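# Pull the bike from its rack and park it on its kickstand

## Task

Get the bike out of the floor rack and leave it standing on its own kickstand. The rack is loose and can slide because it is not anchored. At the end the bike must touch no wall, no furniture and no loose item, and that includes the rack. It must stay up without any robot supporting it. Either robot or both may do the work, but each must release the bike and back away afterwards. A robot that topples or is left leaning means failure.

## Robot and tools

Robots: two identical Hello Robot Stretch 3 units, r1 and r2. Each has a two-wheel differential base (0.33 m long, 0.34 m wide, with a passive omni wheel at the back), a lift that rides up a mast, and a telescoping arm that reaches out to the robot's RIGHT and ends in a wrist and gripper. The base cannot slide sideways, so moving the gripper forward or back means driving the base. A spin in place pivots about the midpoint of the drive wheels, 0.05 m behind the front edge. With the arm retracted and the wrist folded, the swept circle has radius 0.28 m. An unfolded, level wrist reaches past that circle.

Frames: the base frame has its origin on the floor between the drive wheels, x forward, y left, z up. hand_pose is reported in this frame at the point where closed fingertips meet. With all wrist joints at zero, that hand frame has x up, y pointing back along the arm toward the mast, and z toward the robot's rear. The odometry frame is the base frame at the start of the scene. Each robot reports in its own frames. Only images, lidar_m, wrist_depth_mm and head_depth_mm reveal where the robots stand relative to each other.

execute_actions: the argument actions is a list holding one action, or an empty list, which just reports state and images. An action is an object keyed "r1" and/or "r2". Each robot entry may contain the following.
- base: exactly one of {"translate_m": d}, a relative straight drive of d metres from the current spot (-1 to 1, forward positive), or {"rotate_rad": d}, a relative spin in place (-3.2 to 3.2, counter-clockwise seen from above positive). Base offsets count from the position given in the latest state report.
- joints: absolute targets by name. lift_m 0 to 1.1 (arm height on mast); arm_m 0 to 0.52 (extension); wrist_yaw_rad -1.345 to 4.42 (0 along the arm, positive swings toward the front, 3.0 folds over the base); wrist_pitch_rad -1.57 to 0.451 (0 level, negative tips the fingers down); wrist_roll_rad -2.911 to 2.911 (0 fingers side by side); gripper_m -0.089 to 0.179 (larger is wider; the real fingertip gap is smaller, by 0.007 near closed and 0.025 fully open, and it is zero below 0.007); head_pan_rad -3.953 to 1.73 (0 forward, positive left, -1.57 looks along the arm); head_tilt_rad -1.53 to 0.419 (negative down).
- contact_limits: {"arm_m": n}, a motor_effort percentage from 1 to 100 at which the arm motion halts with contact_stop. Smaller values are softer, but very small ones halt immediately. This limit also caps the arm's holding force until the next action.
All commanded motions begin together. No action runs beyond 15 s. An unknown key or an out-of-range value rejects the whole call. A joint or robot you leave out may keep pushing toward its earlier target without the status showing it. cameras picks the images returned: r1_head_camera, r1_nav_camera, r1_wrist_camera, r2_head_camera, r2_nav_camera, r2_wrist_camera or "all". Leaving it out or passing null means all; [] means none.

wait {seconds: 0 to 10}: nothing new is commanded and the world keeps running. It returns what an empty action returns. zoom_image {camera, region [x0,y0,x1,y1]}: a close-up, at most 504x504 pixels, of that camera's latest full image, with the origin at the top left. finished_scene {scene}: ends the current scene for good once the last command has been held, and reports success. The simulation also runs while you compose a reply, with robots holding their last command.

Result lines: base_status and joint_status give how each motion ended. done for the base means the wheels turned the full amount, even if they slipped. off_target means it is blocked and may still be pushing. After contact_stop, time_out or torque_fault the target is dropped. Arm and lift go slack after a contact_stop, so a loaded lift may sink or keep pressing. The base, wrist and head have no contact stop. A wrist servo that is pushed hard for a while shuts off for 10 s. on_its_own describes uncommanded joints; its "held at" value is a target, not a position. motor_effort is a percentage of maximum, signed toward higher values, with the peak in brackets. Readings are noisy and biased. Positive wheel effort means pushing forward. base_odometry counts wheel turns, so slip shows up as travel. turned_by_wheels and turned_by_imu give the turn since the last result. base_tilt is in degrees, with forward and right positive and a fixed bias of up to about 4. lidar_m gives 12 distances in 30-degree sectors, starting straight ahead and going counter-clockwise (4th left, 7th behind, 10th right), scanned 0.17 m above the floor, range 0.15 to 12 m; "-" means nothing seen, and the robot's own parts can block sectors 5, 6, 9 and 10. wrist_depth_mm (45 to 1000) and head_depth_mm (280 to 4000) are 7x7 grids of median depths, listed from the top left. Camera intrinsics and extrinsics appear in the calibration block, relative to the carrying robot's base frame.

Speed: the base is fast (0.30 m/s, 1.9 rad/s) only when lift_m < 0.30, arm_m < 0.03 and wrist_yaw_rad > 2.54. Otherwise it is capped at 0.10 m/s and 0.63 rad/s.

Gripping: command gripper_m below the object's width to grasp. To let go, command at least 0.02 above the value at which contact was made. Neither the reading nor done confirms a hold. Overtight squeezes get reduced by the stall guard.

Cautions: fold or unfold the wrist only with lift_m between 0.32 and 0.95, wrist_pitch_rad -0.4 and roll near 0. Once folded, the lift may go down to 0.25. With yaw below -0.4, keep pitch at -0.5 or lower. A push against something solid with the gripper above about 0.45 m, a second push after a contact_stop, or driving while gripping or pushing something fixed can tip a robot. If a lean appears, free the gripper, reverse in small steps and lower the lift to about 0.2. Robots must never press hard on each other: once bases touch, even millimetres more drive is too much. Two bases given the same drive can differ by up to 2.5 cm per metre, which strains a shared load. Avoid dropping the bike, slamming, and hard shoving of the loose rack or the furniture.

Each tool is called after ">>>" in YAML: its name, and indented under it one key for each argument.

## Session

>>> execute_actions:
  actions: []

Scene clock: 0.00 s.
r1.base_odometry: x=+0.000 y=+0.000 heading=+0.000 (m, m, rad; r1's odometry frame)
r1.turned_by_wheels: +0.000 (rad since the last result)
r1.turned_by_imu: +0.000 (rad since the last result)
r1.base_tilt: forward=-1.9 right=-1.8 (deg)
r1.lidar_m: 3.09 3.86 3.58 3.61 2.33 2.27 1.89 1.26 1.17 1.18 1.50 3.05
r1.head_depth_mm: 2005 2830 2839 2795 2864 2832 2351 / 2008 2886 2935 2980 2949 2863 2349 / 2008 2950 3002 3025 3052 2988 2335 / 2015 2993 3138 3133 3126 3137 2376 / 2023 2991 3324 3275 3186 3275 2372 / 2001 2983 3414 3359 3397 3355 2345 / 1999 2970 3566 3619 3554 3482 2364
r1.base_status: not commanded
r1.joint_positions: lift_m=+0.304 arm_m=+0.003 wrist_yaw_rad=+3.020 wrist_pitch_rad=-0.580 wrist_roll_rad=-0.016 gripper_m=+0.037 head_pan_rad=+0.017 head_tilt_rad=+0.010
r1.joint_status: not commanded
r1.motor_effort: left_wheel=+0 right_wheel=-1 lift_m=+35 arm_m=+0 wrist_yaw_rad=+1 wrist_pitch_rad=+5 wrist_roll_rad=+0 gripper_m=+0 head_pan_rad=+0 head_tilt_rad=+2 (%)
r1.hand_pose: x=+0.0031 y=+0.0518 z=+0.2818 quat_wxyz=(+0.242, +0.683, +0.163, +0.670) (m; r1's base frame)
r1.wrist_depth_mm: - - - - - - - / 921 894 875 857 836 805 781 / 715 725 687 703 680 666 664 / 619 607 597 579 578 566 557 / 521 526 - - 502 483 483 / 458 - - - 419 432 429 / - - - - 387 388 380
r2.base_odometry: x=+0.000 y=+0.000 heading=+0.000 (m, m, rad; r2's odometry frame)
r2.turned_by_wheels: +0.000 (rad since the last result)
r2.turned_by_imu: +0.000 (rad since the last result)
r2.base_tilt: forward=-0.3 right=+0.4 (deg)
r2.lidar_m: 1.30 1.58 1.55 1.66 2.46 3.54 2.54 1.89 3.51 1.58 1.23 1.22
r2.head_depth_mm: 1097 1107 1126 1144 1163 1178 1203 / 1170 1183 1207 1222 1235 1261 1288 / 1253 1274 1291 1325 1335 1366 1388 / 1341 1374 1384 1427 1435 1480 1508 / 1459 1485 1523 1542 1568 1605 1631 / 1581 1615 1652 1690 1734 1782 1783 / 1716 1747 1758 1780 1763 1778 1762
r2.base_status: not commanded
r2.joint_positions: lift_m=+0.547 arm_m=+0.002 wrist_yaw_rad=+3.041 wrist_pitch_rad=-0.402 wrist_roll_rad=+0.011 gripper_m=+0.037 head_pan_rad=-0.008 head_tilt_rad=-0.011
r2.joint_status: not commanded
r2.motor_effort: left_wheel=+0 right_wheel=+0 lift_m=+42 arm_m=+0 wrist_yaw_rad=+0 wrist_pitch_rad=+9 wrist_roll_rad=+0 gripper_m=-1 head_pan_rad=+1 head_tilt_rad=+1 (%)
r2.hand_pose: x=+0.0015 y=+0.0787 z=+0.5629 quat_wxyz=(+0.177, +0.702, +0.105, +0.681) (m; r2's base frame)
r2.wrist_depth_mm: - - - - - - - / - - - - - - - / - - - - - - - / - - - - - - - / 962 960 - 966 957 938 934 / 835 814 - 812 812 803 807 / 709 714 696 702 708 687 691
pictures: r1_head_camera (sideways: a quarter turn clockwise sets it upright), r1_nav_camera (sideways: a quarter turn counterclockwise sets it upright), r1_wrist_camera, r2_head_camera (sideways: a quarter turn clockwise sets it upright), r2_nav_camera (sideways: a quarter turn counterclockwise sets it upright), r2_wrist_camera
Images, in order (width x height): r1_head_camera 896x504, r1_nav_camera 672x504, r1_wrist_camera 644x364, r2_head_camera 896x504, r2_nav_camera 672x504, r2_wrist_camera 644x364.

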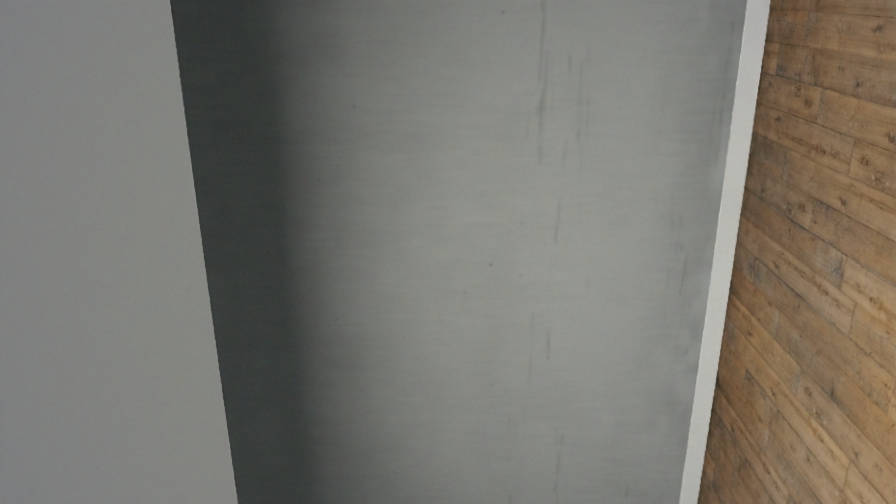

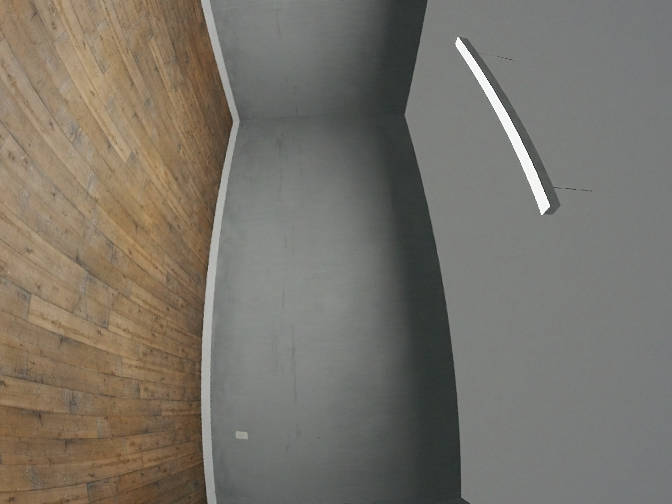

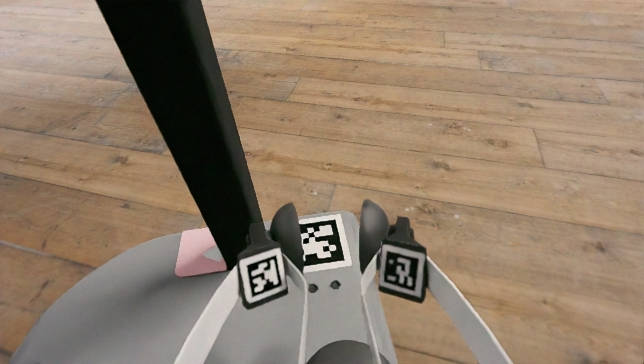

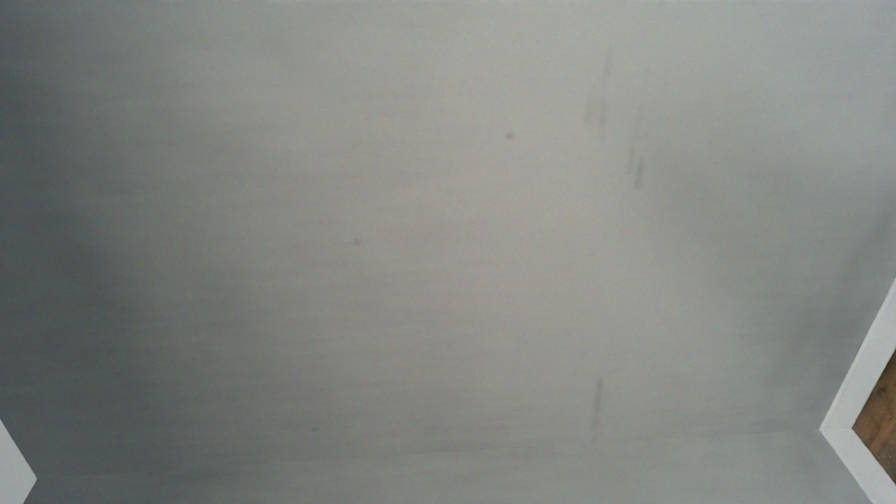

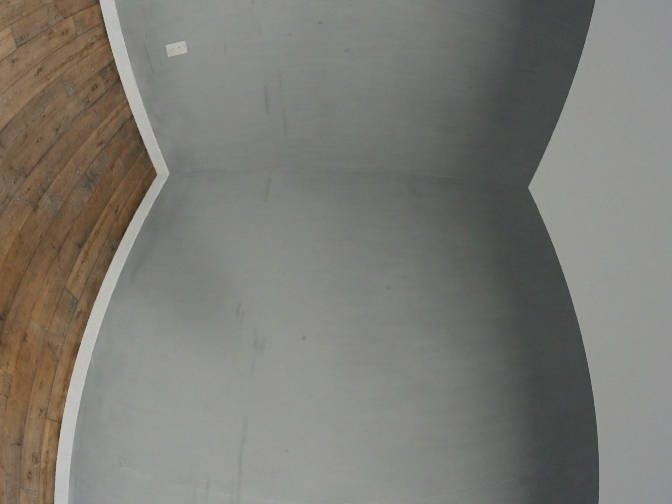

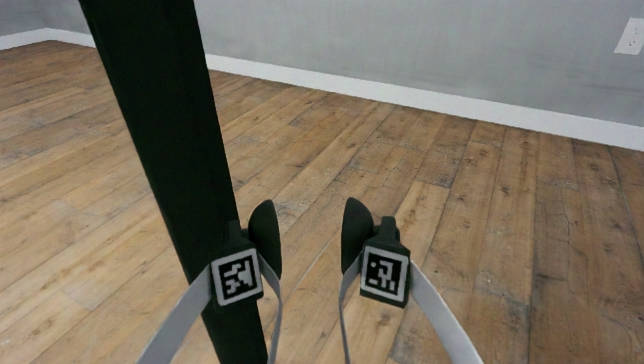

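Look behind.

>>> execute_actions:
  actions:
    - {"r1":{"joints":{"head_pan_rad":-3.1,"head_tilt_rad":-0.5}},"r2":{"joints":{"head_pan_rad":-3.1,"head_tilt_rad":-0.5}}}
  cameras: ["r1_head_camera","r1_nav_camera","r2_head_camera","r2_nav_camera"]

Scene clock: 6.07 s.
r1.base_odometry: x=+0.000 y=+0.000 heading=+0.000 (m, m, rad; r1's odometry frame)
r1.turned_by_wheels: +0.000 (rad since the last result)
r1.turned_by_imu: +0.001 (rad since the last result)
r1.base_tilt: forward=-1.9 right=-1.8 (deg)
r1.lidar_m: 3.10 3.85 3.57 3.64 2.33 2.27 1.90 1.26 1.17 1.18 1.50 3.05
r1.head_depth_mm: - - - 2684 2005 1618 1346 / - - - 2645 1984 1612 1344 / 3287 3640 3688 2667 1998 1606 1340 / 2553 2803 3024 2613 1990 1613 1336 / 2121 2284 2495 2543 2011 1589 1337 / 1818 1931 2042 2196 1978 1606 1334 / 1576 1660 1768 1873 1889 1595 1327
r1.base_status: not commanded
r1.joint_positions: lift_m=+0.304 arm_m=+0.003 wrist_yaw_rad=+3.020 wrist_pitch_rad=-0.580 wrist_roll_rad=-0.016 gripper_m=+0.037 head_pan_rad=-3.093 head_tilt_rad=-0.494
r1.joint_status: all done
r1.motor_effort: left_wheel=+1(0) right_wheel=-1(0) lift_m=+35(35) arm_m=+0(0) wrist_yaw_rad=+0(0) wrist_pitch_rad=+5(5) wrist_roll_rad=+0(0) gripper_m=+1(0) head_pan_rad=-2(36) head_tilt_rad=-3(32) (%)
r1.hand_pose: x=+0.0031 y=+0.0518 z=+0.2818 quat_wxyz=(+0.242, +0.683, +0.163, +0.670) (m; r1's base frame)
r1.wrist_depth_mm: - - - - - - - / 910 878 882 850 836 801 779 / 728 720 689 688 675 663 649 / 613 605 584 579 570 571 558 / 530 531 - - 510 488 485 / 461 - - - 426 435 423 / - - - - 388 386 382
r2.base_odometry: x=+0.000 y=+0.000 heading=+0.000 (m, m, rad; r2's odometry frame)
r2.turned_by_wheels: +0.000 (rad since the last result)
r2.turned_by_imu: +0.001 (rad since the last result)
r2.base_tilt: forward=-0.3 right=+0.5 (deg)
r2.lidar_m: 1.30 1.58 1.55 1.67 2.45 3.54 2.52 1.89 3.51 1.58 1.24 1.22
r2.head_depth_mm: 2985 3266 3463 2465 1838 1471 1221 / 3192 3444 3614 2483 1860 1466 1225 / 3465 3751 3855 2482 1852 1473 1226 / 3668 - 3907 2512 1872 1485 1222 / 3927 - 3955 2500 1876 1483 1237 / - - - 2420 1878 1495 1237 / - - 3769 2355 1881 1503 1243
r2.base_status: not commanded
r2.joint_positions: lift_m=+0.547 arm_m=+0.002 wrist_yaw_rad=+3.041 wrist_pitch_rad=-0.402 wrist_roll_rad=+0.011 gripper_m=+0.037 head_pan_rad=-3.093 head_tilt_rad=-0.494
r2.joint_status: all done
r2.motor_effort: left_wheel=+0(0) right_wheel=+0(1) lift_m=+42(41) arm_m=+0(1) wrist_yaw_rad=+1(0) wrist_pitch_rad=+9(9) wrist_roll_rad=+0(0) gripper_m=-1(0) head_pan_rad=-3(42) head_tilt_rad=-2(27) (%)
r2.hand_pose: x=+0.0015 y=+0.0787 z=+0.5629 quat_wxyz=(+0.177, +0.702, +0.105, +0.681) (m; r2's base frame)
r2.wrist_depth_mm: - - - - - - - / - - - - - - - / - - - - - - - / - - - - - - - / 960 963 - 953 967 942 946 / 832 807 - 800 813 794 796 / 702 693 695 702 709 703 700
pictures: r1_head_camera (sideways: a quarter turn clockwise sets it upright), r1_nav_camera (sideways: a quarter turn counterclockwise sets it upright), r2_head_camera (sideways: a quarter turn clockwise sets it upright), r2_nav_camera (sideways: a quarter turn counterclockwise sets it upright)
camera_calibration (this result's frames):
r1_head_camera: T_world_to_cam=[[0.481252, 0.0357688, -0.875852, 1.15804], [0.0178327, -0.99936, -0.0310143, 0.0433448], [-0.876401, -0.000693102, -0.481582, 0.591716], [0, 0, 0, 1]] pos_world=[-0.0395007, 0.00230555, 1.30057]
r1_nav_camera: T_world_to_cam=[[-0.435989, 0.0268686, 0.899551, -1.12102], [-0.0564644, 0.996768, -0.0571392, 0.126824], [-0.898179, -0.0757046, -0.433063, 0.519216], [0, 0, 0, 1]] pos_world=[-0.0152424, -0.0569868, 1.24051]
r2_head_camera: T_world_to_cam=[[0.512163, -0.0251943, -0.858519, 1.13156], [0.0156332, -0.999131, 0.0386469, -0.0463222], [-0.858746, -0.0332149, -0.511324, 0.631956], [0, 0, 0, 1]] pos_world=[-0.0361319, 0.00321739, 1.29639]
r2_nav_camera: T_world_to_cam=[[-0.505423, -0.0623179, 0.860619, -1.08289], [-0.0888958, 0.995842, 0.0199029, 0.0278784], [-0.85828, -0.066446, -0.508861, 0.624471], [0, 0, 0, 1]] pos_world=[-0.00886888, -0.0537524, 1.24917]
Images, in order (width x height): r1_head_camera 896x504, r1_nav_camera 672x504, r2_head_camera 896x504, r2_nav_camera 672x504.

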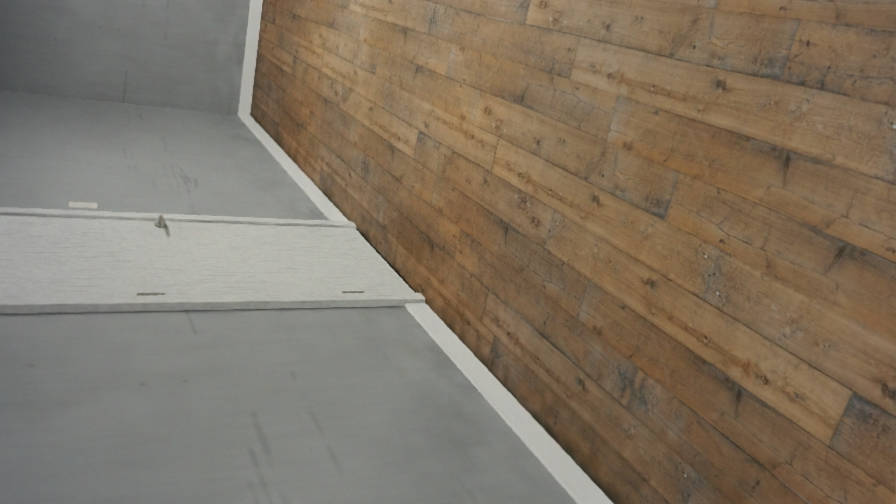

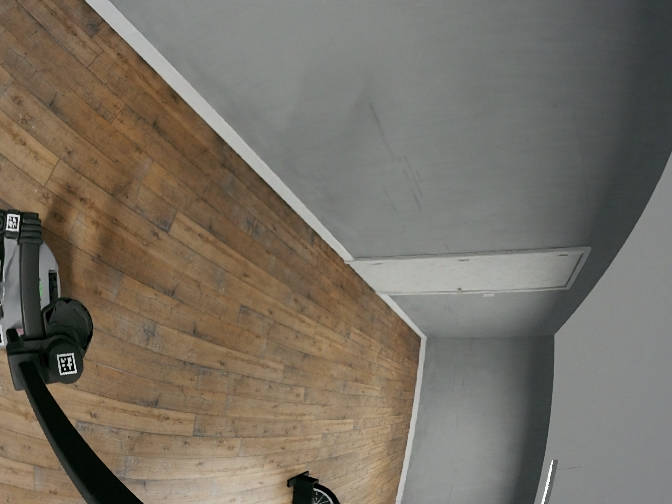

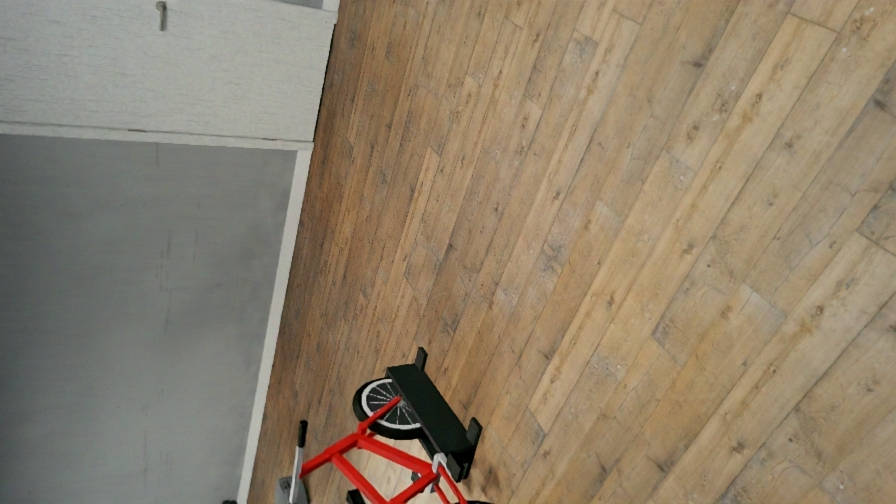

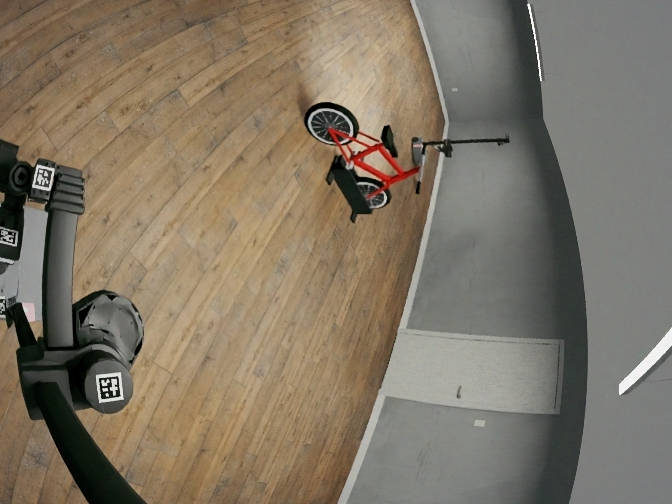

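>>> execute_actions:
  actions:
    - {"r1":{"joints":{"head_pan_rad":-3.9,"head_tilt_rad":-0.6}},"r2":{"joints":{"head_pan_rad":-2.65,"head_tilt_rad":-0.4}}}
  cameras: ["r1_head_camera","r1_nav_camera","r2_head_camera"]

Scene clock: 19.23 s.
r1.base_odometry: x=+0.000 y=+0.000 heading=+0.000 (m, m, rad; r1's odometry frame)
r1.turned_by_wheels: +0.000 (rad since the last result)
r1.turned_by_imu: +0.001 (rad since the last result)
r1.base_tilt: forward=-2.0 right=-1.9 (deg)
r1.lidar_m: 3.10 3.87 3.57 3.64 2.33 2.27 1.89 1.26 1.17 1.18 1.50 3.06
r1.head_depth_mm: - - - - - - 1240 / - - - - - - - / - - 2709 2235 1795 - - / - - 2493 2263 1798 1491 1253 / - - 2901 2240 1789 1476 1260 / - - 3036 2248 1770 1463 1252 / - - 3000 2231 1761 1467 1252
r1.base_status: not commanded
r1.joint_positions: lift_m=+0.304 arm_m=+0.003 wrist_yaw_rad=+3.020 wrist_pitch_rad=-0.580 wrist_roll_rad=-0.016 gripper_m=+0.037 head_pan_rad=-3.893 head_tilt_rad=-0.592
r1.joint_status: all done
r1.motor_effort: left_wheel=+1(0) right_wheel=-1(1) lift_m=+35(35) arm_m=+0(0) wrist_yaw_rad=+0(0) wrist_pitch_rad=+4(4) wrist_roll_rad=+0(0) gripper_m=+0(1) head_pan_rad=-4(34) head_tilt_rad=-4(14) (%)
r1.hand_pose: x=+0.0031 y=+0.0518 z=+0.2818 quat_wxyz=(+0.242, +0.683, +0.163, +0.670) (m; r1's base frame)
r1.wrist_depth_mm: - - - - - - - / 873 879 865 831 828 824 793 / 722 710 692 698 699 674 654 / 613 605 577 582 573 559 558 / 523 526 - - 511 485 484 / 461 - - - 425 429 430 / - - - - 394 384 384
r2.base_odometry: x=+0.000 y=+0.000 heading=+0.000 (m, m, rad; r2's odometry frame)
r2.turned_by_wheels: +0.000 (rad since the last result)
r2.turned_by_imu: +0.001 (rad since the last result)
r2.base_tilt: forward=-0.3 right=+0.4 (deg)
r2.lidar_m: 1.30 1.58 1.56 1.66 2.46 3.53 2.53 1.90 3.49 1.58 1.24 1.22
r2.head_depth_mm: - - - 2914 2027 1570 1291 / - - - 2749 2049 1574 1279 / - - - 2465 2053 1571 1294 / - - - 2279 2068 1582 1289 / - - - 2973 2097 1596 1297 / - - - 2991 2082 1600 1307 / - - - 3019 2112 1613 1317
r2.base_status: not commanded
r2.joint_positions: lift_m=+0.547 arm_m=+0.002 wrist_yaw_rad=+3.041 wrist_pitch_rad=-0.402 wrist_roll_rad=+0.011 gripper_m=+0.037 head_pan_rad=-2.657 head_tilt_rad=-0.409
r2.joint_status: all done
r2.motor_effort: left_wheel=+0(0) right_wheel=+1(0) lift_m=+42(42) arm_m=+0(0) wrist_yaw_rad=+0(1) wrist_pitch_rad=+9(9) wrist_roll_rad=+0(0) gripper_m=+0(1) head_pan_rad=+4(32) head_tilt_rad=+3(13) (%)
r2.hand_pose: x=+0.0015 y=+0.0787 z=+0.5629 quat_wxyz=(+0.177, +0.702, +0.105, +0.681) (m; r2's base frame)
r2.wrist_depth_mm: - - - - - - - / - - - - - - - / - - - - - - - / - - - - - - - / 961 951 - 925 975 945 955 / 820 821 - 812 809 782 801 / 707 717 694 703 693 689 691
pictures: r1_head_camera (sideways: a quarter turn clockwise sets it upright), r1_nav_camera (sideways: a quarter turn counterclockwise sets it upright), r2_head_camera (sideways: a quarter turn clockwise sets it upright)
camera_calibration (this result's frames):
r1_head_camera: T_world_to_cam=[[0.422184, -0.377487, -0.824175, 1.09101], [-0.702134, -0.711237, -0.033909, 0.051501], [-0.573384, 0.592997, -0.565319, 0.698817], [0, 0, 0, 1]] pos_world=[-0.0237563, 0.0340753, 1.29598]
r1_nav_camera: T_world_to_cam=[[-0.34759, 0.390407, 0.852504, -1.0602], [0.679832, 0.731101, -0.0576236, 0.122956], [-0.645763, 0.55953, -0.519534, 0.630191], [0, 0, 0, 1]] pos_world=[-0.0451486, -0.0285956, 1.23831]
r2_head_camera: T_world_to_cam=[[0.408996, 0.158518, -0.898663, 1.18455], [0.438704, -0.897681, 0.0413163, -0.0523826], [-0.800163, -0.411146, -0.43669, 0.534486], [0, 0, 0, 1]] pos_world=[-0.0338209, -0.0150446, 1.30008]
Images, in order (width x height): r1_head_camera 896x504, r1_nav_camera 672x504, r2_head_camera 896x504.

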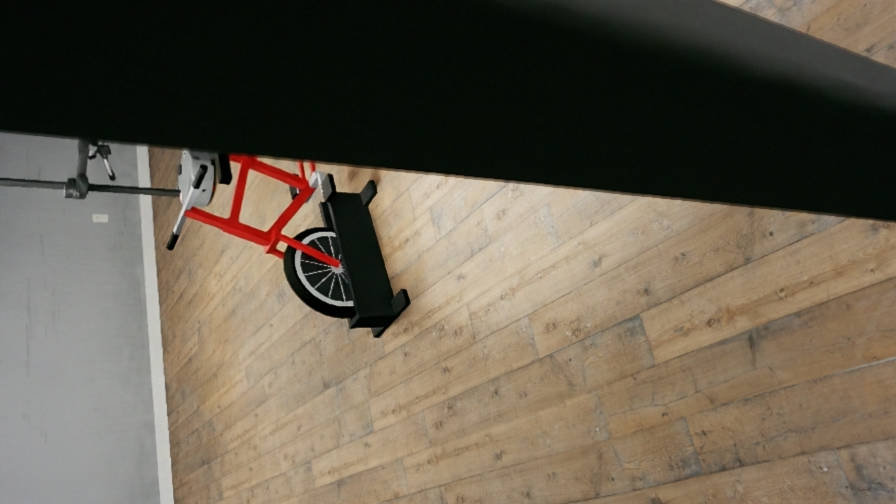

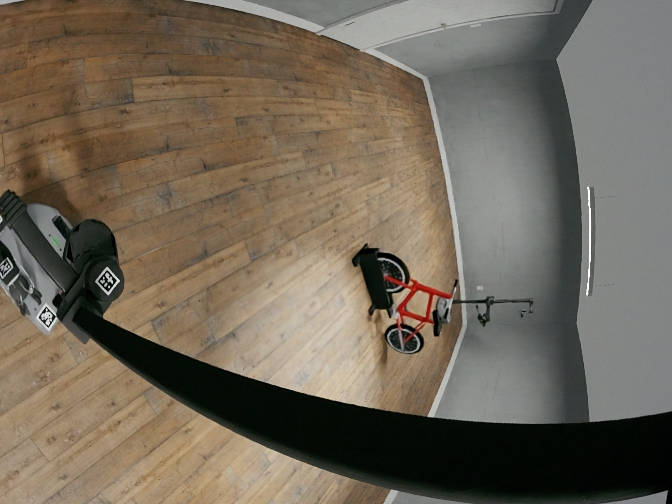

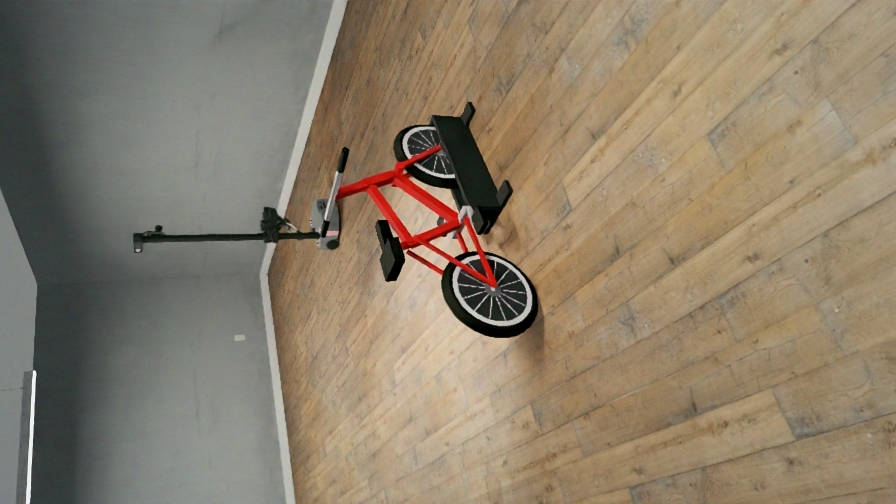

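>>> zoom_image:
  camera: "r2_head_camera"
  region: [300,80,580,360]

>>> zoom_image:
  camera: "r1_head_camera"
  region: [140,120,440,360]

Region (300, 80, 580, 360) of r2_head_camera's 896x504 image, scaled by 1.800, with more detail than that image has.

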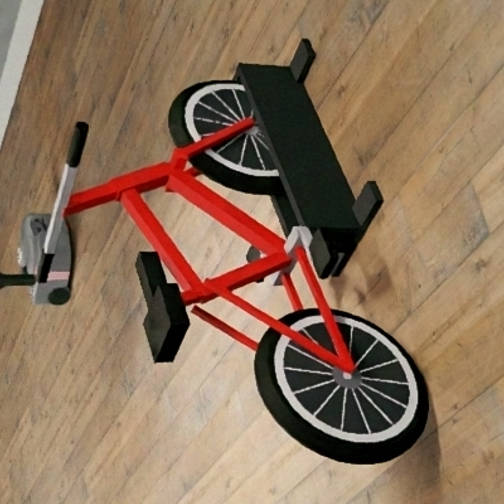

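Region (140, 120, 440, 360) of r1_head_camera's 896x504 image, scaled by 1.680, with more detail than that image has; it fills the top 403 rows of this view, and the rest is white.

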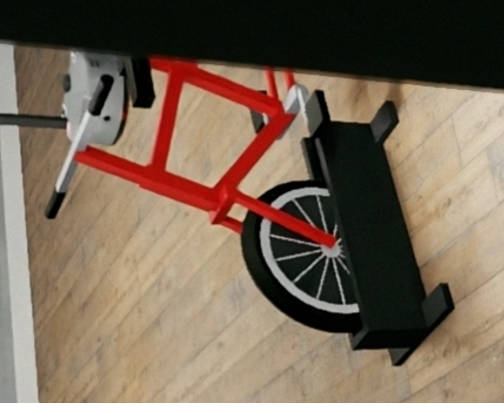

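>>> execute_actions:
  actions:
    - {"r1":{"base":{"rotate_rad":2.25},"joints":{"head_pan_rad":0,"head_tilt_rad":-0.45,"lift_m":0.27}},"r2":{"base":{"rotate_rad":-2.65},"joints":{"head_pan_rad":0,"head_tilt_rad":-0.45,"lift_m":0.27}}}
  cameras: ["r1_head_camera","r2_head_camera"]

>>> execute_actions:
  actions:
    - {"r1":{"base":{"translate_m":0.9},"joints":{"head_tilt_rad":-0.7}},"r2":{"base":{"translate_m":0.8},"joints":{"head_tilt_rad":-0.65}}}
  cameras: ["r1_head_camera","r2_head_camera"]

Scene clock: 57.13 s.
r1.base_odometry: x=+0.000 y=+0.000 heading=+2.250 (m, m, rad; r1's odometry frame)
r1.turned_by_wheels: +2.250 (rad since the last result)
r1.turned_by_imu: +2.270 (rad since the last result)
r1.base_tilt: forward=-1.9 right=-1.9 (deg)
r1.lidar_m: 2.26 4.17 1.62 1.21 1.18 1.22 1.70 3.06 3.19 3.71 3.57 3.73
r1.head_depth_mm: - - - 2843 2109 1665 1374 / - - - 2830 2118 1656 1371 / - - - 2821 2092 1659 1366 / - - - 2790 2081 1662 1374 / - - 3707 2571 2086 1648 1375 / - - - 2406 2085 1642 1372 / - - - 2778 2071 1655 1359
r1.base_status: done
r1.joint_positions: lift_m=+0.270 arm_m=+0.003 wrist_yaw_rad=+3.020 wrist_pitch_rad=-0.580 wrist_roll_rad=-0.016 gripper_m=+0.037 head_pan_rad=-0.007 head_tilt_rad=-0.457
r1.joint_status: all done
r1.motor_effort: left_wheel=-2(11) right_wheel=+2(10) lift_m=+27(32) arm_m=+0(0) wrist_yaw_rad=+1(0) wrist_pitch_rad=+5(5) wrist_roll_rad=+0(0) gripper_m=+1(0) head_pan_rad=+3(36) head_tilt_rad=+3(17) (%)
r1.hand_pose: x=+0.0031 y=+0.0517 z=+0.2484 quat_wxyz=(+0.242, +0.683, +0.163, +0.670) (m; r1's base frame)
r1.wrist_depth_mm: 862 - - - 964 961 942 / 836 795 798 781 789 747 728 / 673 656 640 624 625 620 606 / 564 561 544 544 533 528 507 / 475 - - - 465 448 450 / - - - - - 400 389 / - - - - 358 357 350
r2.base_odometry: x=+0.000 y=+0.000 heading=-2.650 (m, m, rad; r2's odometry frame)
r2.turned_by_wheels: -2.650 (rad since the last result)
r2.turned_by_imu: -2.635 (rad since the last result)
r2.base_tilt: forward=-0.4 right=+0.5 (deg)
r2.lidar_m: 1.89 3.56 1.59 1.24 1.22 1.30 1.58 1.55 1.66 2.43 3.55 2.54
r2.head_depth_mm: - - - 2674 1945 1515 1256 / - - - 2550 1937 1528 1257 / - - - 2435 1960 1534 1264 / - - - 2352 1958 1542 1264 / - - - 2628 1998 1546 1269 / - - - 2765 2005 1550 1274 / - - - 2816 2009 1558 1278
r2.base_status: done
r2.joint_positions: lift_m=+0.271 arm_m=+0.002 wrist_yaw_rad=+3.041 wrist_pitch_rad=-0.402 wrist_roll_rad=+0.011 gripper_m=+0.037 head_pan_rad=-0.007 head_tilt_rad=-0.445
r2.joint_status: all done
r2.motor_effort: left_wheel=+1(8) right_wheel=-2(10) lift_m=+24(37) arm_m=+0(1) wrist_yaw_rad=+0(1) wrist_pitch_rad=+9(9) wrist_roll_rad=+0(0) gripper_m=-1(1) head_pan_rad=+4(43) head_tilt_rad=-2(11) (%)
r2.hand_pose: x=+0.0015 y=+0.0787 z=+0.2869 quat_wxyz=(+0.177, +0.702, +0.105, +0.681) (m; r2's base frame)
r2.wrist_depth_mm: 931 - - - - - - / 969 - - - - - - / 875 881 888 865 872 884 855 / 688 688 693 679 684 703 672 / 576 571 - 564 572 552 562 / 479 508 - - 483 480 477 / - - - - 421 419 413
pictures: r1_head_camera (sideways: a quarter turn clockwise sets it upright), r2_head_camera (sideways: a quarter turn clockwise sets it upright)
camera_calibration (this result's frames):
r1_head_camera: T_world_to_cam=[[-0.450417, -0.00902123, -0.892773, 1.18579], [0.0392024, 0.998785, -0.0298707, 0.041727], [0.891957, -0.0484531, -0.449516, 0.539204], [0, 0, 0, 1]] pos_world=[0.0515174, -0.0048529, 1.30227]
r2_head_camera: T_world_to_cam=[[-0.467446, 0.0534365, -0.882405, 1.16869], [0.0382178, 0.99846, 0.040219, -0.0485092], [0.883195, -0.0149233, -0.468768, 0.565958], [0, 0, 0, 1]] pos_world=[0.0483032, -0.00557048, 1.29852]
Images, in order (width x height): r1_head_camera 896x504, r2_head_camera 896x504.

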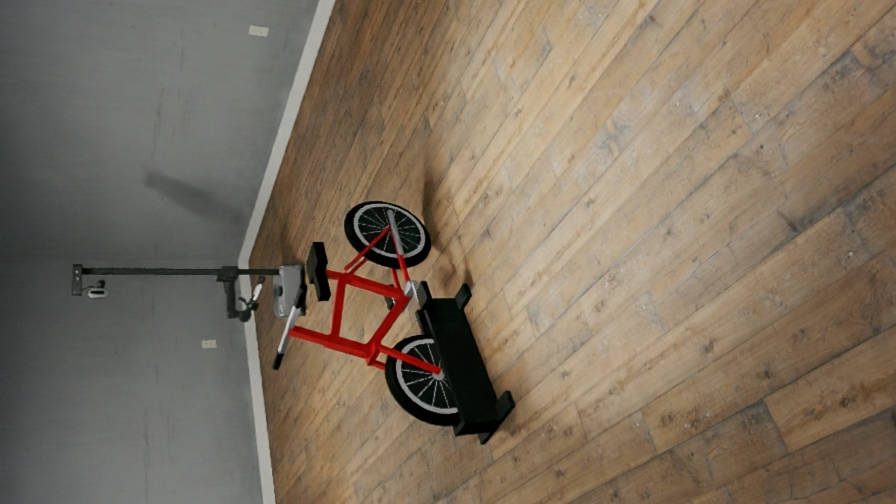

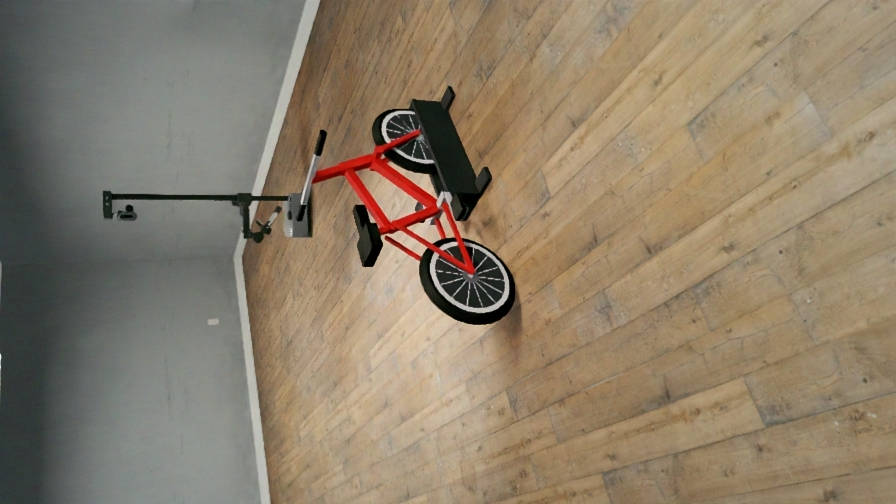

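Scene clock: 61.90 s.
r1.base_odometry: x=-0.565 y=+0.700 heading=+2.250 (m, m, rad; r1's odometry frame)
r1.turned_by_wheels: +0.000 (rad since the last result)
r1.turned_by_imu: -0.003 (rad since the last result)
r1.base_tilt: forward=-2.0 right=-1.9 (deg)
r1.lidar_m: 1.41 1.39 2.19 1.65 1.62 1.67 2.32 3.83 4.02 3.27 3.15 3.29
r1.head_depth_mm: 3496 3501 2533 1984 1640 1390 1206 / - 3388 2511 1991 1641 1386 1200 / - 3450 2231 1984 1623 1385 1211 / - 3005 1985 1964 1627 1387 1196 / - 3044 2212 1850 1620 1389 1198 / - 3359 2270 1759 1616 1387 1192 / - 3302 2471 1696 1607 1371 1197
r1.base_status: done
r1.joint_positions: lift_m=+0.270 arm_m=+0.003 wrist_yaw_rad=+3.020 wrist_pitch_rad=-0.580 wrist_roll_rad=-0.016 gripper_m=+0.037 head_pan_rad=-0.007 head_tilt_rad=-0.692
r1.joint_status: all done
r1.motor_effort: left_wheel=-2(9) right_wheel=+1(9) lift_m=+27(27) arm_m=+0(0) wrist_yaw_rad=+0(0) wrist_pitch_rad=+5(5) wrist_roll_rad=+0(0) gripper_m=+0(0) head_pan_rad=+3(1) head_tilt_rad=-4(25) (%)
r1.hand_pose: x=+0.0031 y=+0.0517 z=+0.2483 quat_wxyz=(+0.242, +0.683, +0.163, +0.670) (m; r1's base frame)
r1.wrist_depth_mm: - - - - 986 955 923 / 839 804 785 790 756 775 724 / 673 658 634 637 620 605 606 / 554 554 538 549 529 517 513 / 482 - - - 468 453 449 / - - - - - 396 388 / - - - - 362 354 354
r2.base_odometry: x=-0.705 y=-0.378 heading=-2.650 (m, m, rad; r2's odometry frame)
r2.turned_by_wheels: +0.000 (rad since the last result)
r2.turned_by_imu: +0.005 (rad since the last result)
r2.base_tilt: forward=-0.3 right=+0.5 (deg)
r2.lidar_m: 1.10 4.48 2.02 1.57 1.56 1.66 2.31 2.28 2.43 3.26 3.18 1.54
r2.head_depth_mm: 3763 3833 2659 1973 1594 1329 1143 / - - 1751 1869 1595 1332 1145 / - 3586 2686 1765 1609 1337 1144 / - 3861 2686 1634 1613 1347 1143 / - - 2729 2047 1568 1341 1152 / - - 2724 2022 1618 1352 1154 / - - 2734 2026 1629 1348 1155
r2.base_status: done
r2.joint_positions: lift_m=+0.271 arm_m=+0.002 wrist_yaw_rad=+3.041 wrist_pitch_rad=-0.402 wrist_roll_rad=+0.011 gripper_m=+0.037 head_pan_rad=-0.007 head_tilt_rad=-0.643
r2.joint_status: all done
r2.motor_effort: left_wheel=+1(6) right_wheel=-1(5) lift_m=+24(23) arm_m=-1(1) wrist_yaw_rad=+0(0) wrist_pitch_rad=+9(9) wrist_roll_rad=+0(0) gripper_m=-1(0) head_pan_rad=+4(3) head_tilt_rad=-3(18) (%)
r2.hand_pose: x=+0.0015 y=+0.0787 z=+0.2869 quat_wxyz=(+0.177, +0.702, +0.105, +0.681) (m; r2's base frame)
r2.wrist_depth_mm: - - - - - - - / - - - - - - - / 885 871 870 885 868 884 851 / 686 693 703 690 682 665 674 / 578 566 - 565 571 562 565 / 484 500 - - 479 481 472 / - - - - 419 413 415
pictures: r1_head_camera (sideways: a quarter turn clockwise sets it upright), r2_head_camera (sideways: a quarter turn clockwise sets it upright)
camera_calibration (this result's frames):
r1_head_camera: T_world_to_cam=[[-0.645577, -0.00778877, -0.763655, 1.01863], [0.0311336, 0.998848, -0.0365072, 0.0504062], [0.76306, -0.0473436, -0.644591, 0.793789], [0, 0, 0, 1]] pos_world=[0.0503265, -0.00483341, 1.29139]
r2_head_camera: T_world_to_cam=[[-0.631708, 0.0545125, -0.773288, 1.02742], [0.0453942, 0.998414, 0.0332996, -0.0395352], [0.773876, -0.0140671, -0.63318, 0.78053], [0, 0, 0, 1]] pos_world=[0.0467922, -0.00555512, 1.29003]
Images, in order (width x height): r1_head_camera 896x504, r2_head_camera 896x504.

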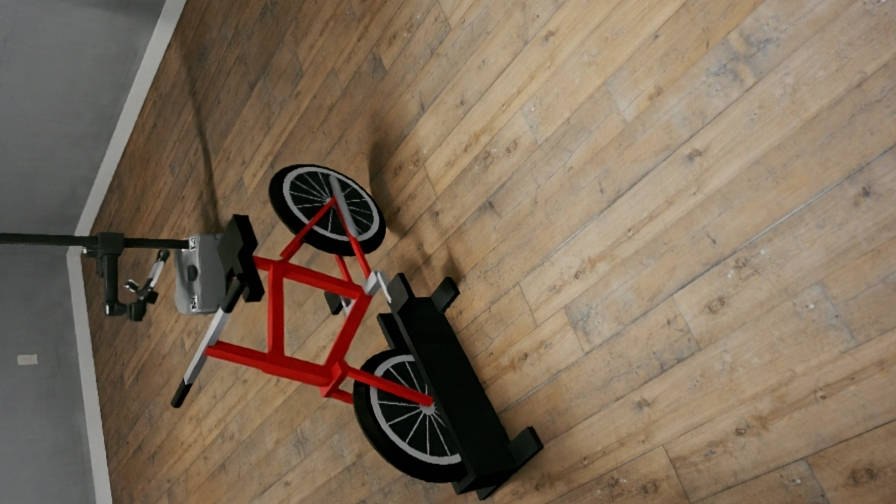

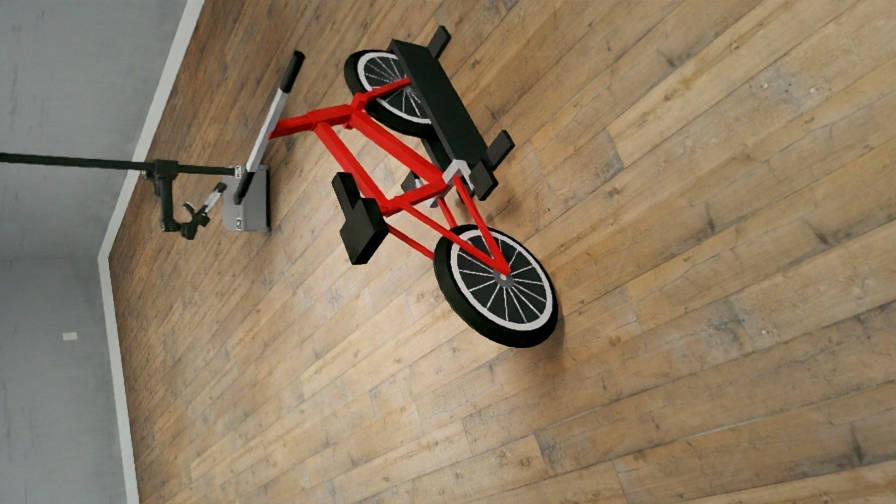

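>>> execute_actions:
  actions:
    - {"r1":{"base":{"rotate_rad":-0.337}},"r2":{"base":{"rotate_rad":-0.345}}}
  cameras: []

>>> execute_actions:
  actions:
    - {"r1":{"base":{"translate_m":1.0}},"r2":{"base":{"translate_m":0.71}}}
  cameras: []

>>> execute_actions:
  actions:
    - {"r1":{"base":{"translate_m":0.3}},"r2":{"base":{"rotate_rad":2.4},"joints":{"head_pan_rad":-1.57,"head_tilt_rad":-0.8,"lift_m":0.5}}}
  cameras: []

>>> execute_actions:
  actions:
    - {"r1":{"base":{"rotate_rad":2.52},"joints":{"head_pan_rad":-1.57,"head_tilt_rad":-0.9}}}
  cameras: ["r1_head_camera","r2_head_camera"]

Scene clock: 98.13 s.
r1.base_odometry: x=-0.565 y=+0.700 heading=+1.913 (m, m, rad; r1's odometry frame)
r1.turned_by_wheels: -0.337 (rad since the last result)
r1.turned_by_imu: -0.340 (rad since the last result)
r1.base_tilt: forward=-1.9 right=-1.9 (deg)
r1.lidar_m: 1.78 1.40 3.56 1.91 1.60 1.60 1.80 2.93 3.83 3.79 3.15 3.16
r1.head_depth_mm: 2857 3063 2590 1990 1631 1392 1213 / 2996 3273 2542 1961 1640 1393 1206 / 3170 3431 2491 1977 1626 1394 1206 / 3466 3422 2497 1963 1614 1383 1201 / 3726 3377 2481 1957 1618 1371 1198 / - 3374 2191 1947 1612 1378 1192 / - 3214 1922 1888 1606 1377 1197
r1.base_status: done
r1.joint_positions: lift_m=+0.270 arm_m=+0.003 wrist_yaw_rad=+3.020 wrist_pitch_rad=-0.580 wrist_roll_rad=-0.016 gripper_m=+0.037 head_pan_rad=-0.007 head_tilt_rad=-0.692
r1.joint_status: not commanded
r1.motor_effort: left_wheel=+3(12) right_wheel=-3(7) lift_m=+27(27) arm_m=+0(0) wrist_yaw_rad=+0(1) wrist_pitch_rad=+5(5) wrist_roll_rad=+0(0) gripper_m=+0(1) head_pan_rad=+3(3) head_tilt_rad=-5(4) (%)
r1.hand_pose: x=+0.0031 y=+0.0517 z=+0.2483 quat_wxyz=(+0.242, +0.683, +0.163, +0.670) (m; r1's base frame)
r1.wrist_depth_mm: - - - - 987 953 948 / 852 828 791 800 774 744 716 / 674 652 650 634 627 611 594 / 562 549 544 539 530 520 508 / 485 - - - 462 452 444 / - - - - - 394 399 / - - - - 360 356 353
r2.base_odometry: x=-0.705 y=-0.378 heading=-2.995 (m, m, rad; r2's odometry frame)
r2.turned_by_wheels: -0.345 (rad since the last result)
r2.turned_by_imu: -0.342 (rad since the last result)
r2.base_tilt: forward=-0.3 right=+0.4 (deg)
r2.lidar_m: 1.29 1.10 3.01 1.79 1.55 1.55 1.81 2.28 2.28 2.66 3.22 3.19
r2.head_depth_mm: 2886 3114 2642 1980 1595 1333 1149 / 3122 3407 2715 2003 1604 1335 1143 / 3382 3657 2684 2013 1602 1327 1146 / 3715 3862 2682 1942 1604 1343 1151 / - - 2460 1808 1607 1341 1154 / - 3912 2744 1606 1574 1345 1148 / - 3890 2788 2057 1461 1350 1154
r2.base_status: done
r2.joint_positions: lift_m=+0.271 arm_m=+0.002 wrist_yaw_rad=+3.041 wrist_pitch_rad=-0.402 wrist_roll_rad=+0.011 gripper_m=+0.037 head_pan_rad=-0.007 head_tilt_rad=-0.643
r2.joint_status: not commanded
r2.motor_effort: left_wheel=+1(5) right_wheel=-2(9) lift_m=+23(24) arm_m=-1(0) wrist_yaw_rad=-1(0) wrist_pitch_rad=+9(9) wrist_roll_rad=+0(0) gripper_m=-1(1) head_pan_rad=+4(4) head_tilt_rad=-3(2) (%)
r2.hand_pose: x=+0.0015 y=+0.0787 z=+0.2869 quat_wxyz=(+0.177, +0.702, +0.105, +0.681) (m; r2's base frame)
r2.wrist_depth_mm: - - - - - - - / - - - - - - - / 901 881 885 874 866 866 863 / 696 692 704 688 676 675 673 / 570 571 - 566 573 556 561 / 488 496 - - 483 475 481 / - - - - 415 413 413
pictures: none
No camera images: the call's "cameras" was empty. Leave "cameras" out to get every camera's image.

Scene clock: 103.23 s.
r1.base_odometry: x=-0.901 y=+1.642 heading=+1.913 (m, m, rad; r1's odometry frame)
r1.turned_by_wheels: +0.000 (rad since the last result)
r1.turned_by_imu: -0.003 (rad since the last result)
r1.base_tilt: forward=-2.0 right=-1.9 (deg)
r1.lidar_m: 1.02 0.85 0.75 0.79 2.34 2.34 2.63 4.25 4.51 2.90 2.43 2.41
r1.head_depth_mm: 2177 2398 2476 1988 1640 1405 1211 / 2311 2547 2535 1994 1629 1400 1206 / 2464 2732 2510 1984 1620 1380 1198 / 2610 2928 2498 1985 1635 1385 1205 / 2856 3052 2491 1961 1615 1377 1195 / 3059 3256 2504 1936 1582 1371 1187 / 3370 3345 2472 1951 1286 1349 1190
r1.base_status: done
r1.joint_positions: lift_m=+0.270 arm_m=+0.003 wrist_yaw_rad=+3.020 wrist_pitch_rad=-0.580 wrist_roll_rad=-0.016 gripper_m=+0.037 head_pan_rad=-0.007 head_tilt_rad=-0.692
r1.joint_status: not commanded
r1.motor_effort: left_wheel=+3(13) right_wheel=-2(6) lift_m=+28(27) arm_m=+0(0) wrist_yaw_rad=+0(1) wrist_pitch_rad=+5(5) wrist_roll_rad=+0(0) gripper_m=+2(0) head_pan_rad=+3(3) head_tilt_rad=-4(5) (%)
r1.hand_pose: x=+0.0031 y=+0.0517 z=+0.2483 quat_wxyz=(+0.242, +0.683, +0.163, +0.670) (m; r1's base frame)
r1.wrist_depth_mm: - - - 848 723 657 861 / 824 822 784 780 758 705 712 / 669 646 643 634 620 610 607 / 565 564 542 553 531 524 507 / 485 - - - 466 452 445 / - - - - - 394 395 / - - - - 361 355 352
r2.base_odometry: x=-1.408 y=-0.482 heading=-2.995 (m, m, rad; r2's odometry frame)
r2.turned_by_wheels: +0.000 (rad since the last result)
r2.turned_by_imu: +0.004 (rad since the last result)
r2.base_tilt: forward=-0.3 right=+0.5 (deg)
r2.lidar_m: 0.83 0.58 0.58 2.33 2.04 2.04 2.40 2.79 2.79 3.12 2.70 2.71
r2.head_depth_mm: 2446 2694 2679 2010 1599 1335 1135 / 2668 2909 2690 2007 1598 1333 1142 / 2830 3164 2671 2016 1586 1334 1141 / 3156 3417 2716 2020 1390 1341 1148 / 3462 3765 2728 2027 1237 1276 1149 / 3867 - 2755 1994 1295 1161 1129 / - - 2731 1760 1620 939 1020
r2.base_status: done
r2.joint_positions: lift_m=+0.271 arm_m=+0.002 wrist_yaw_rad=+3.041 wrist_pitch_rad=-0.402 wrist_roll_rad=+0.011 gripper_m=+0.037 head_pan_rad=-0.007 head_tilt_rad=-0.643
r2.joint_status: not commanded
r2.motor_effort: left_wheel=+1(7) right_wheel=-1(6) lift_m=+23(24) arm_m=-1(1) wrist_yaw_rad=+1(1) wrist_pitch_rad=+9(9) wrist_roll_rad=+0(0) gripper_m=-1(0) head_pan_rad=+3(3) head_tilt_rad=-3(2) (%)
r2.hand_pose: x=+0.0015 y=+0.0787 z=+0.2868 quat_wxyz=(+0.177, +0.702, +0.106, +0.681) (m; r2's base frame)
r2.wrist_depth_mm: - - - - - 504 452 / - - - - - 538 487 / 908 879 869 875 778 571 507 / 678 690 690 686 684 631 618 / 567 571 - 570 574 563 556 / 482 498 - - 481 475 480 / - - - - 417 417 412
pictures: none
No camera images: the call's "cameras" was empty. Leave "cameras" out to get every camera's image.

Scene clock: 107.77 s.
r1.base_odometry: x=-1.002 y=+1.925 heading=+1.913 (m, m, rad; r1's odometry frame)
r1.turned_by_wheels: +0.000 (rad since the last result)
r1.turned_by_imu: +0.000 (rad since the last result)
r1.base_tilt: forward=-2.0 right=-1.8 (deg)
r1.lidar_m: 2.47 0.61 0.61 0.64 2.57 2.57 2.88 4.66 4.70 2.64 2.21 2.19
r1.head_depth_mm: 1968 2157 2326 1972 1648 1391 1207 / 2070 2328 2449 1979 1629 1384 1207 / 2264 2493 2484 1969 1623 1383 1199 / 2399 2669 2494 1969 1614 1381 1209 / 2569 2891 2487 1942 1631 1385 1198 / 2777 3021 2460 1945 1618 1377 1202 / 3035 3217 2424 1957 1608 1146 1176
r1.base_status: done
r1.joint_positions: lift_m=+0.270 arm_m=+0.003 wrist_yaw_rad=+3.020 wrist_pitch_rad=-0.580 wrist_roll_rad=-0.016 gripper_m=+0.037 head_pan_rad=-0.007 head_tilt_rad=-0.692
r1.joint_status: not commanded
r1.motor_effort: left_wheel=+3(15) right_wheel=-3(6) lift_m=+27(27) arm_m=-1(0) wrist_yaw_rad=+2(0) wrist_pitch_rad=+5(4) wrist_roll_rad=+0(0) gripper_m=+0(1) head_pan_rad=+3(2) head_tilt_rad=-4(5) (%)
r1.hand_pose: x=+0.0031 y=+0.0517 z=+0.2483 quat_wxyz=(+0.242, +0.683, +0.163, +0.670) (m; r1's base frame)
r1.wrist_depth_mm: - - 715 645 579 886 466 / 832 825 777 703 702 730 535 / 671 660 645 614 627 611 575 / 548 560 536 556 536 525 509 / 485 - - - 459 451 454 / - - - - - 401 389 / - - - - 361 355 353
r2.base_odometry: x=-1.408 y=-0.482 heading=-0.595 (m, m, rad; r2's odometry frame)
r2.turned_by_wheels: +2.400 (rad since the last result)
r2.turned_by_imu: +2.392 (rad since the last result)
r2.base_tilt: forward=-0.4 right=+0.4 (deg)
r2.lidar_m: 2.04 2.14 2.87 2.79 2.93 2.79 2.70 0.93 0.64 0.57 0.58 2.09
r2.head_depth_mm: 3516 2732 2042 1714 1268 1237 1094 / 3989 2675 1459 1593 1170 1221 - / - 2782 1694 1613 1170 1246 - / - 2731 2083 1714 1136 1242 - / - 2782 2122 1742 1454 1226 1109 / - 2806 2126 1730 1464 1261 1102 / - 2843 2138 1738 1453 1260 1109
r2.base_status: done
r2.joint_positions: lift_m=+0.499 arm_m=+0.002 wrist_yaw_rad=+3.041 wrist_pitch_rad=-0.402 wrist_roll_rad=+0.011 gripper_m=+0.037 head_pan_rad=-1.563 head_tilt_rad=-0.790
r2.joint_status: all done
r2.motor_effort: left_wheel=-2(7) right_wheel=+3(10) lift_m=+59(62) arm_m=-1(0) wrist_yaw_rad=+0(0) wrist_pitch_rad=+9(9) wrist_roll_rad=+0(0) gripper_m=+0(1) head_pan_rad=-3(43) head_tilt_rad=-4(13) (%)
r2.hand_pose: x=+0.0014 y=+0.0786 z=+0.5156 quat_wxyz=(+0.177, +0.702, +0.106, +0.681) (m; r2's base frame)
r2.wrist_depth_mm: - - - - - - - / - - - - - - - / - - - - - - - / - - - - - - - / 896 896 - 892 894 877 873 / 759 763 - 739 758 753 730 / 660 651 649 651 640 651 651
pictures: none
No camera images: the call's "cameras" was empty. Leave "cameras" out to get every camera's image.

Scene clock: 110.60 s.
r1.base_odometry: x=-1.002 y=+1.925 heading=-1.850 (m, m, rad; r1's odometry frame)
r1.turned_by_wheels: +2.520 (rad since the last result)
r1.turned_by_imu: +2.542 (rad since the last result)
r1.base_tilt: forward=-2.0 right=-1.8 (deg)
r1.lidar_m: 2.56 2.73 4.00 4.71 2.87 2.23 2.20 2.34 0.63 0.61 0.64 0.79
r1.head_depth_mm: 2899 2312 1926 1650 1387 1266 1146 / 2888 2185 1910 1635 1187 1267 1144 / 1229 1415 1650 1544 1180 1260 1154 / 1223 2249 1657 952 1340 1261 1160 / 2803 2252 1876 991 1214 1252 1147 / 2798 2253 1871 1603 1204 1217 1123 / 2799 2221 1820 918 1135 1234 1124
r1.base_status: done
r1.joint_positions: lift_m=+0.270 arm_m=+0.003 wrist_yaw_rad=+3.020 wrist_pitch_rad=-0.580 wrist_roll_rad=-0.016 gripper_m=+0.037 head_pan_rad=-1.563 head_tilt_rad=-0.889
r1.joint_status: all done
r1.motor_effort: left_wheel=-2(12) right_wheel=+2(10) lift_m=+27(27) arm_m=+0(0) wrist_yaw_rad=+0(1) wrist_pitch_rad=+5(5) wrist_roll_rad=+0(0) gripper_m=+0(0) head_pan_rad=-3(35) head_tilt_rad=-6(21) (%)
r1.hand_pose: x=+0.0031 y=+0.0517 z=+0.2483 quat_wxyz=(+0.242, +0.683, +0.163, +0.670) (m; r1's base frame)
r1.wrist_depth_mm: - - - - 994 951 917 / 842 798 792 777 747 761 726 / 670 643 632 641 619 628 602 / 564 553 547 544 526 512 509 / 485 - - - 466 451 446 / - - - - - 398 391 / - - - - 358 358 353
r2.base_odometry: x=-1.408 y=-0.482 heading=-0.595 (m, m, rad; r2's odometry frame)
r2.turned_by_wheels: +0.000 (rad since the last result)
r2.turned_by_imu: +0.000 (rad since the last result)
r2.base_tilt: forward=-0.3 right=+0.5 (deg)
r2.lidar_m: 2.04 2.15 2.86 2.79 2.93 2.80 2.70 0.93 0.64 0.58 0.58 2.09
r2.head_depth_mm: - 2754 2115 1711 1268 1239 1095 / 3966 2750 2112 1715 1168 1224 - / 3725 2552 1480 1553 1164 1249 - / - 2803 1943 1606 1140 1245 - / - 2797 2136 1743 1451 1235 1102 / - 2862 2146 1732 1454 1265 1102 / - 2797 2146 1754 1464 1258 1106
r2.base_status: not commanded
r2.joint_positions: lift_m=+0.499 arm_m=+0.002 wrist_yaw_rad=+3.041 wrist_pitch_rad=-0.402 wrist_roll_rad=+0.011 gripper_m=+0.037 head_pan_rad=-1.563 head_tilt_rad=-0.790
r2.joint_status: not commanded
r2.motor_effort: left_wheel=-2(2) right_wheel=+3(3) lift_m=+58(59) arm_m=-1(0) wrist_yaw_rad=+0(0) wrist_pitch_rad=+9(9) wrist_roll_rad=+0(0) gripper_m=+0(0) head_pan_rad=-3(3) head_tilt_rad=-3(4) (%)
r2.hand_pose: x=+0.0014 y=+0.0786 z=+0.5156 quat_wxyz=(+0.177, +0.702, +0.106, +0.681) (m; r2's base frame)
r2.wrist_depth_mm: - - - - - - - / - - - - - - - / - - - - - - - / - - - - - - - / 898 902 - 887 903 866 867 / 751 758 - 750 739 746 743 / 650 672 644 656 646 657 652
pictures: r1_head_camera (sideways: a quarter turn clockwise sets it upright), r2_head_camera (sideways: a quarter turn clockwise sets it upright)
camera_calibration (this result's frames):
r1_head_camera: T_world_to_cam=[[-0.0182828, 0.782426, -0.622475, 0.830824], [0.999138, -0.0089132, -0.0405494, 0.0497539], [-0.0372752, -0.622679, -0.781589, 0.976844], [0, 0, 0, 1]] pos_world=[0.00189085, -0.0413552, 1.28267]
r2_head_camera: T_world_to_cam=[[0.0444138, 0.739292, -0.671919, 0.891189], [0.999007, -0.0352296, 0.0272723, -0.0374995], [-0.00350922, -0.672463, -0.740122, 0.924366], [0, 0, 0, 1]] pos_world=[0.00112498, -0.0385675, 1.28397]
Images, in order (width x height): r1_head_camera 896x504, r2_head_camera 896x504.

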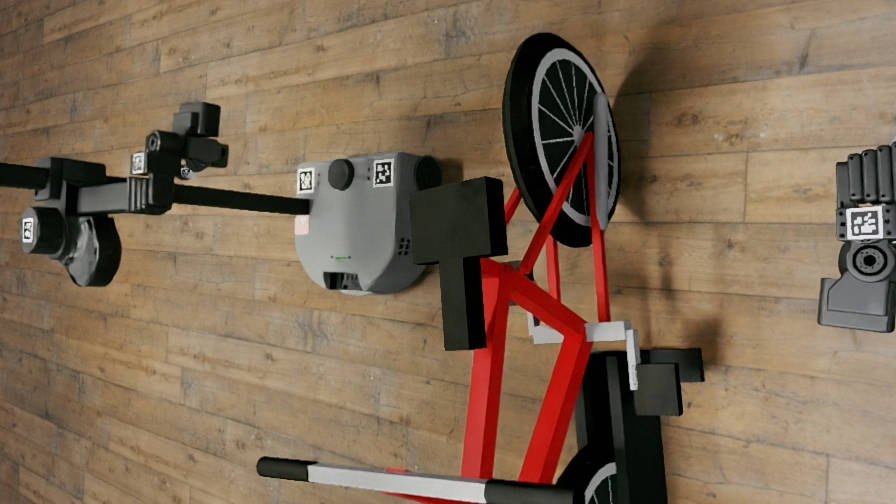

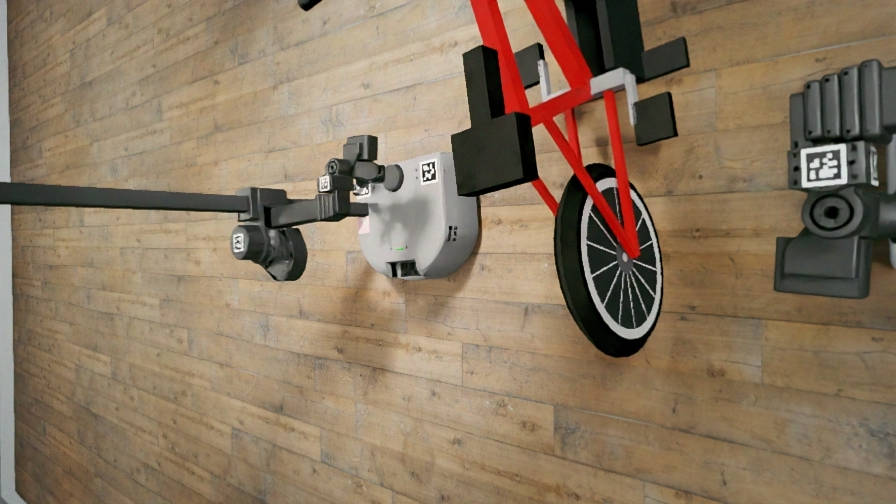

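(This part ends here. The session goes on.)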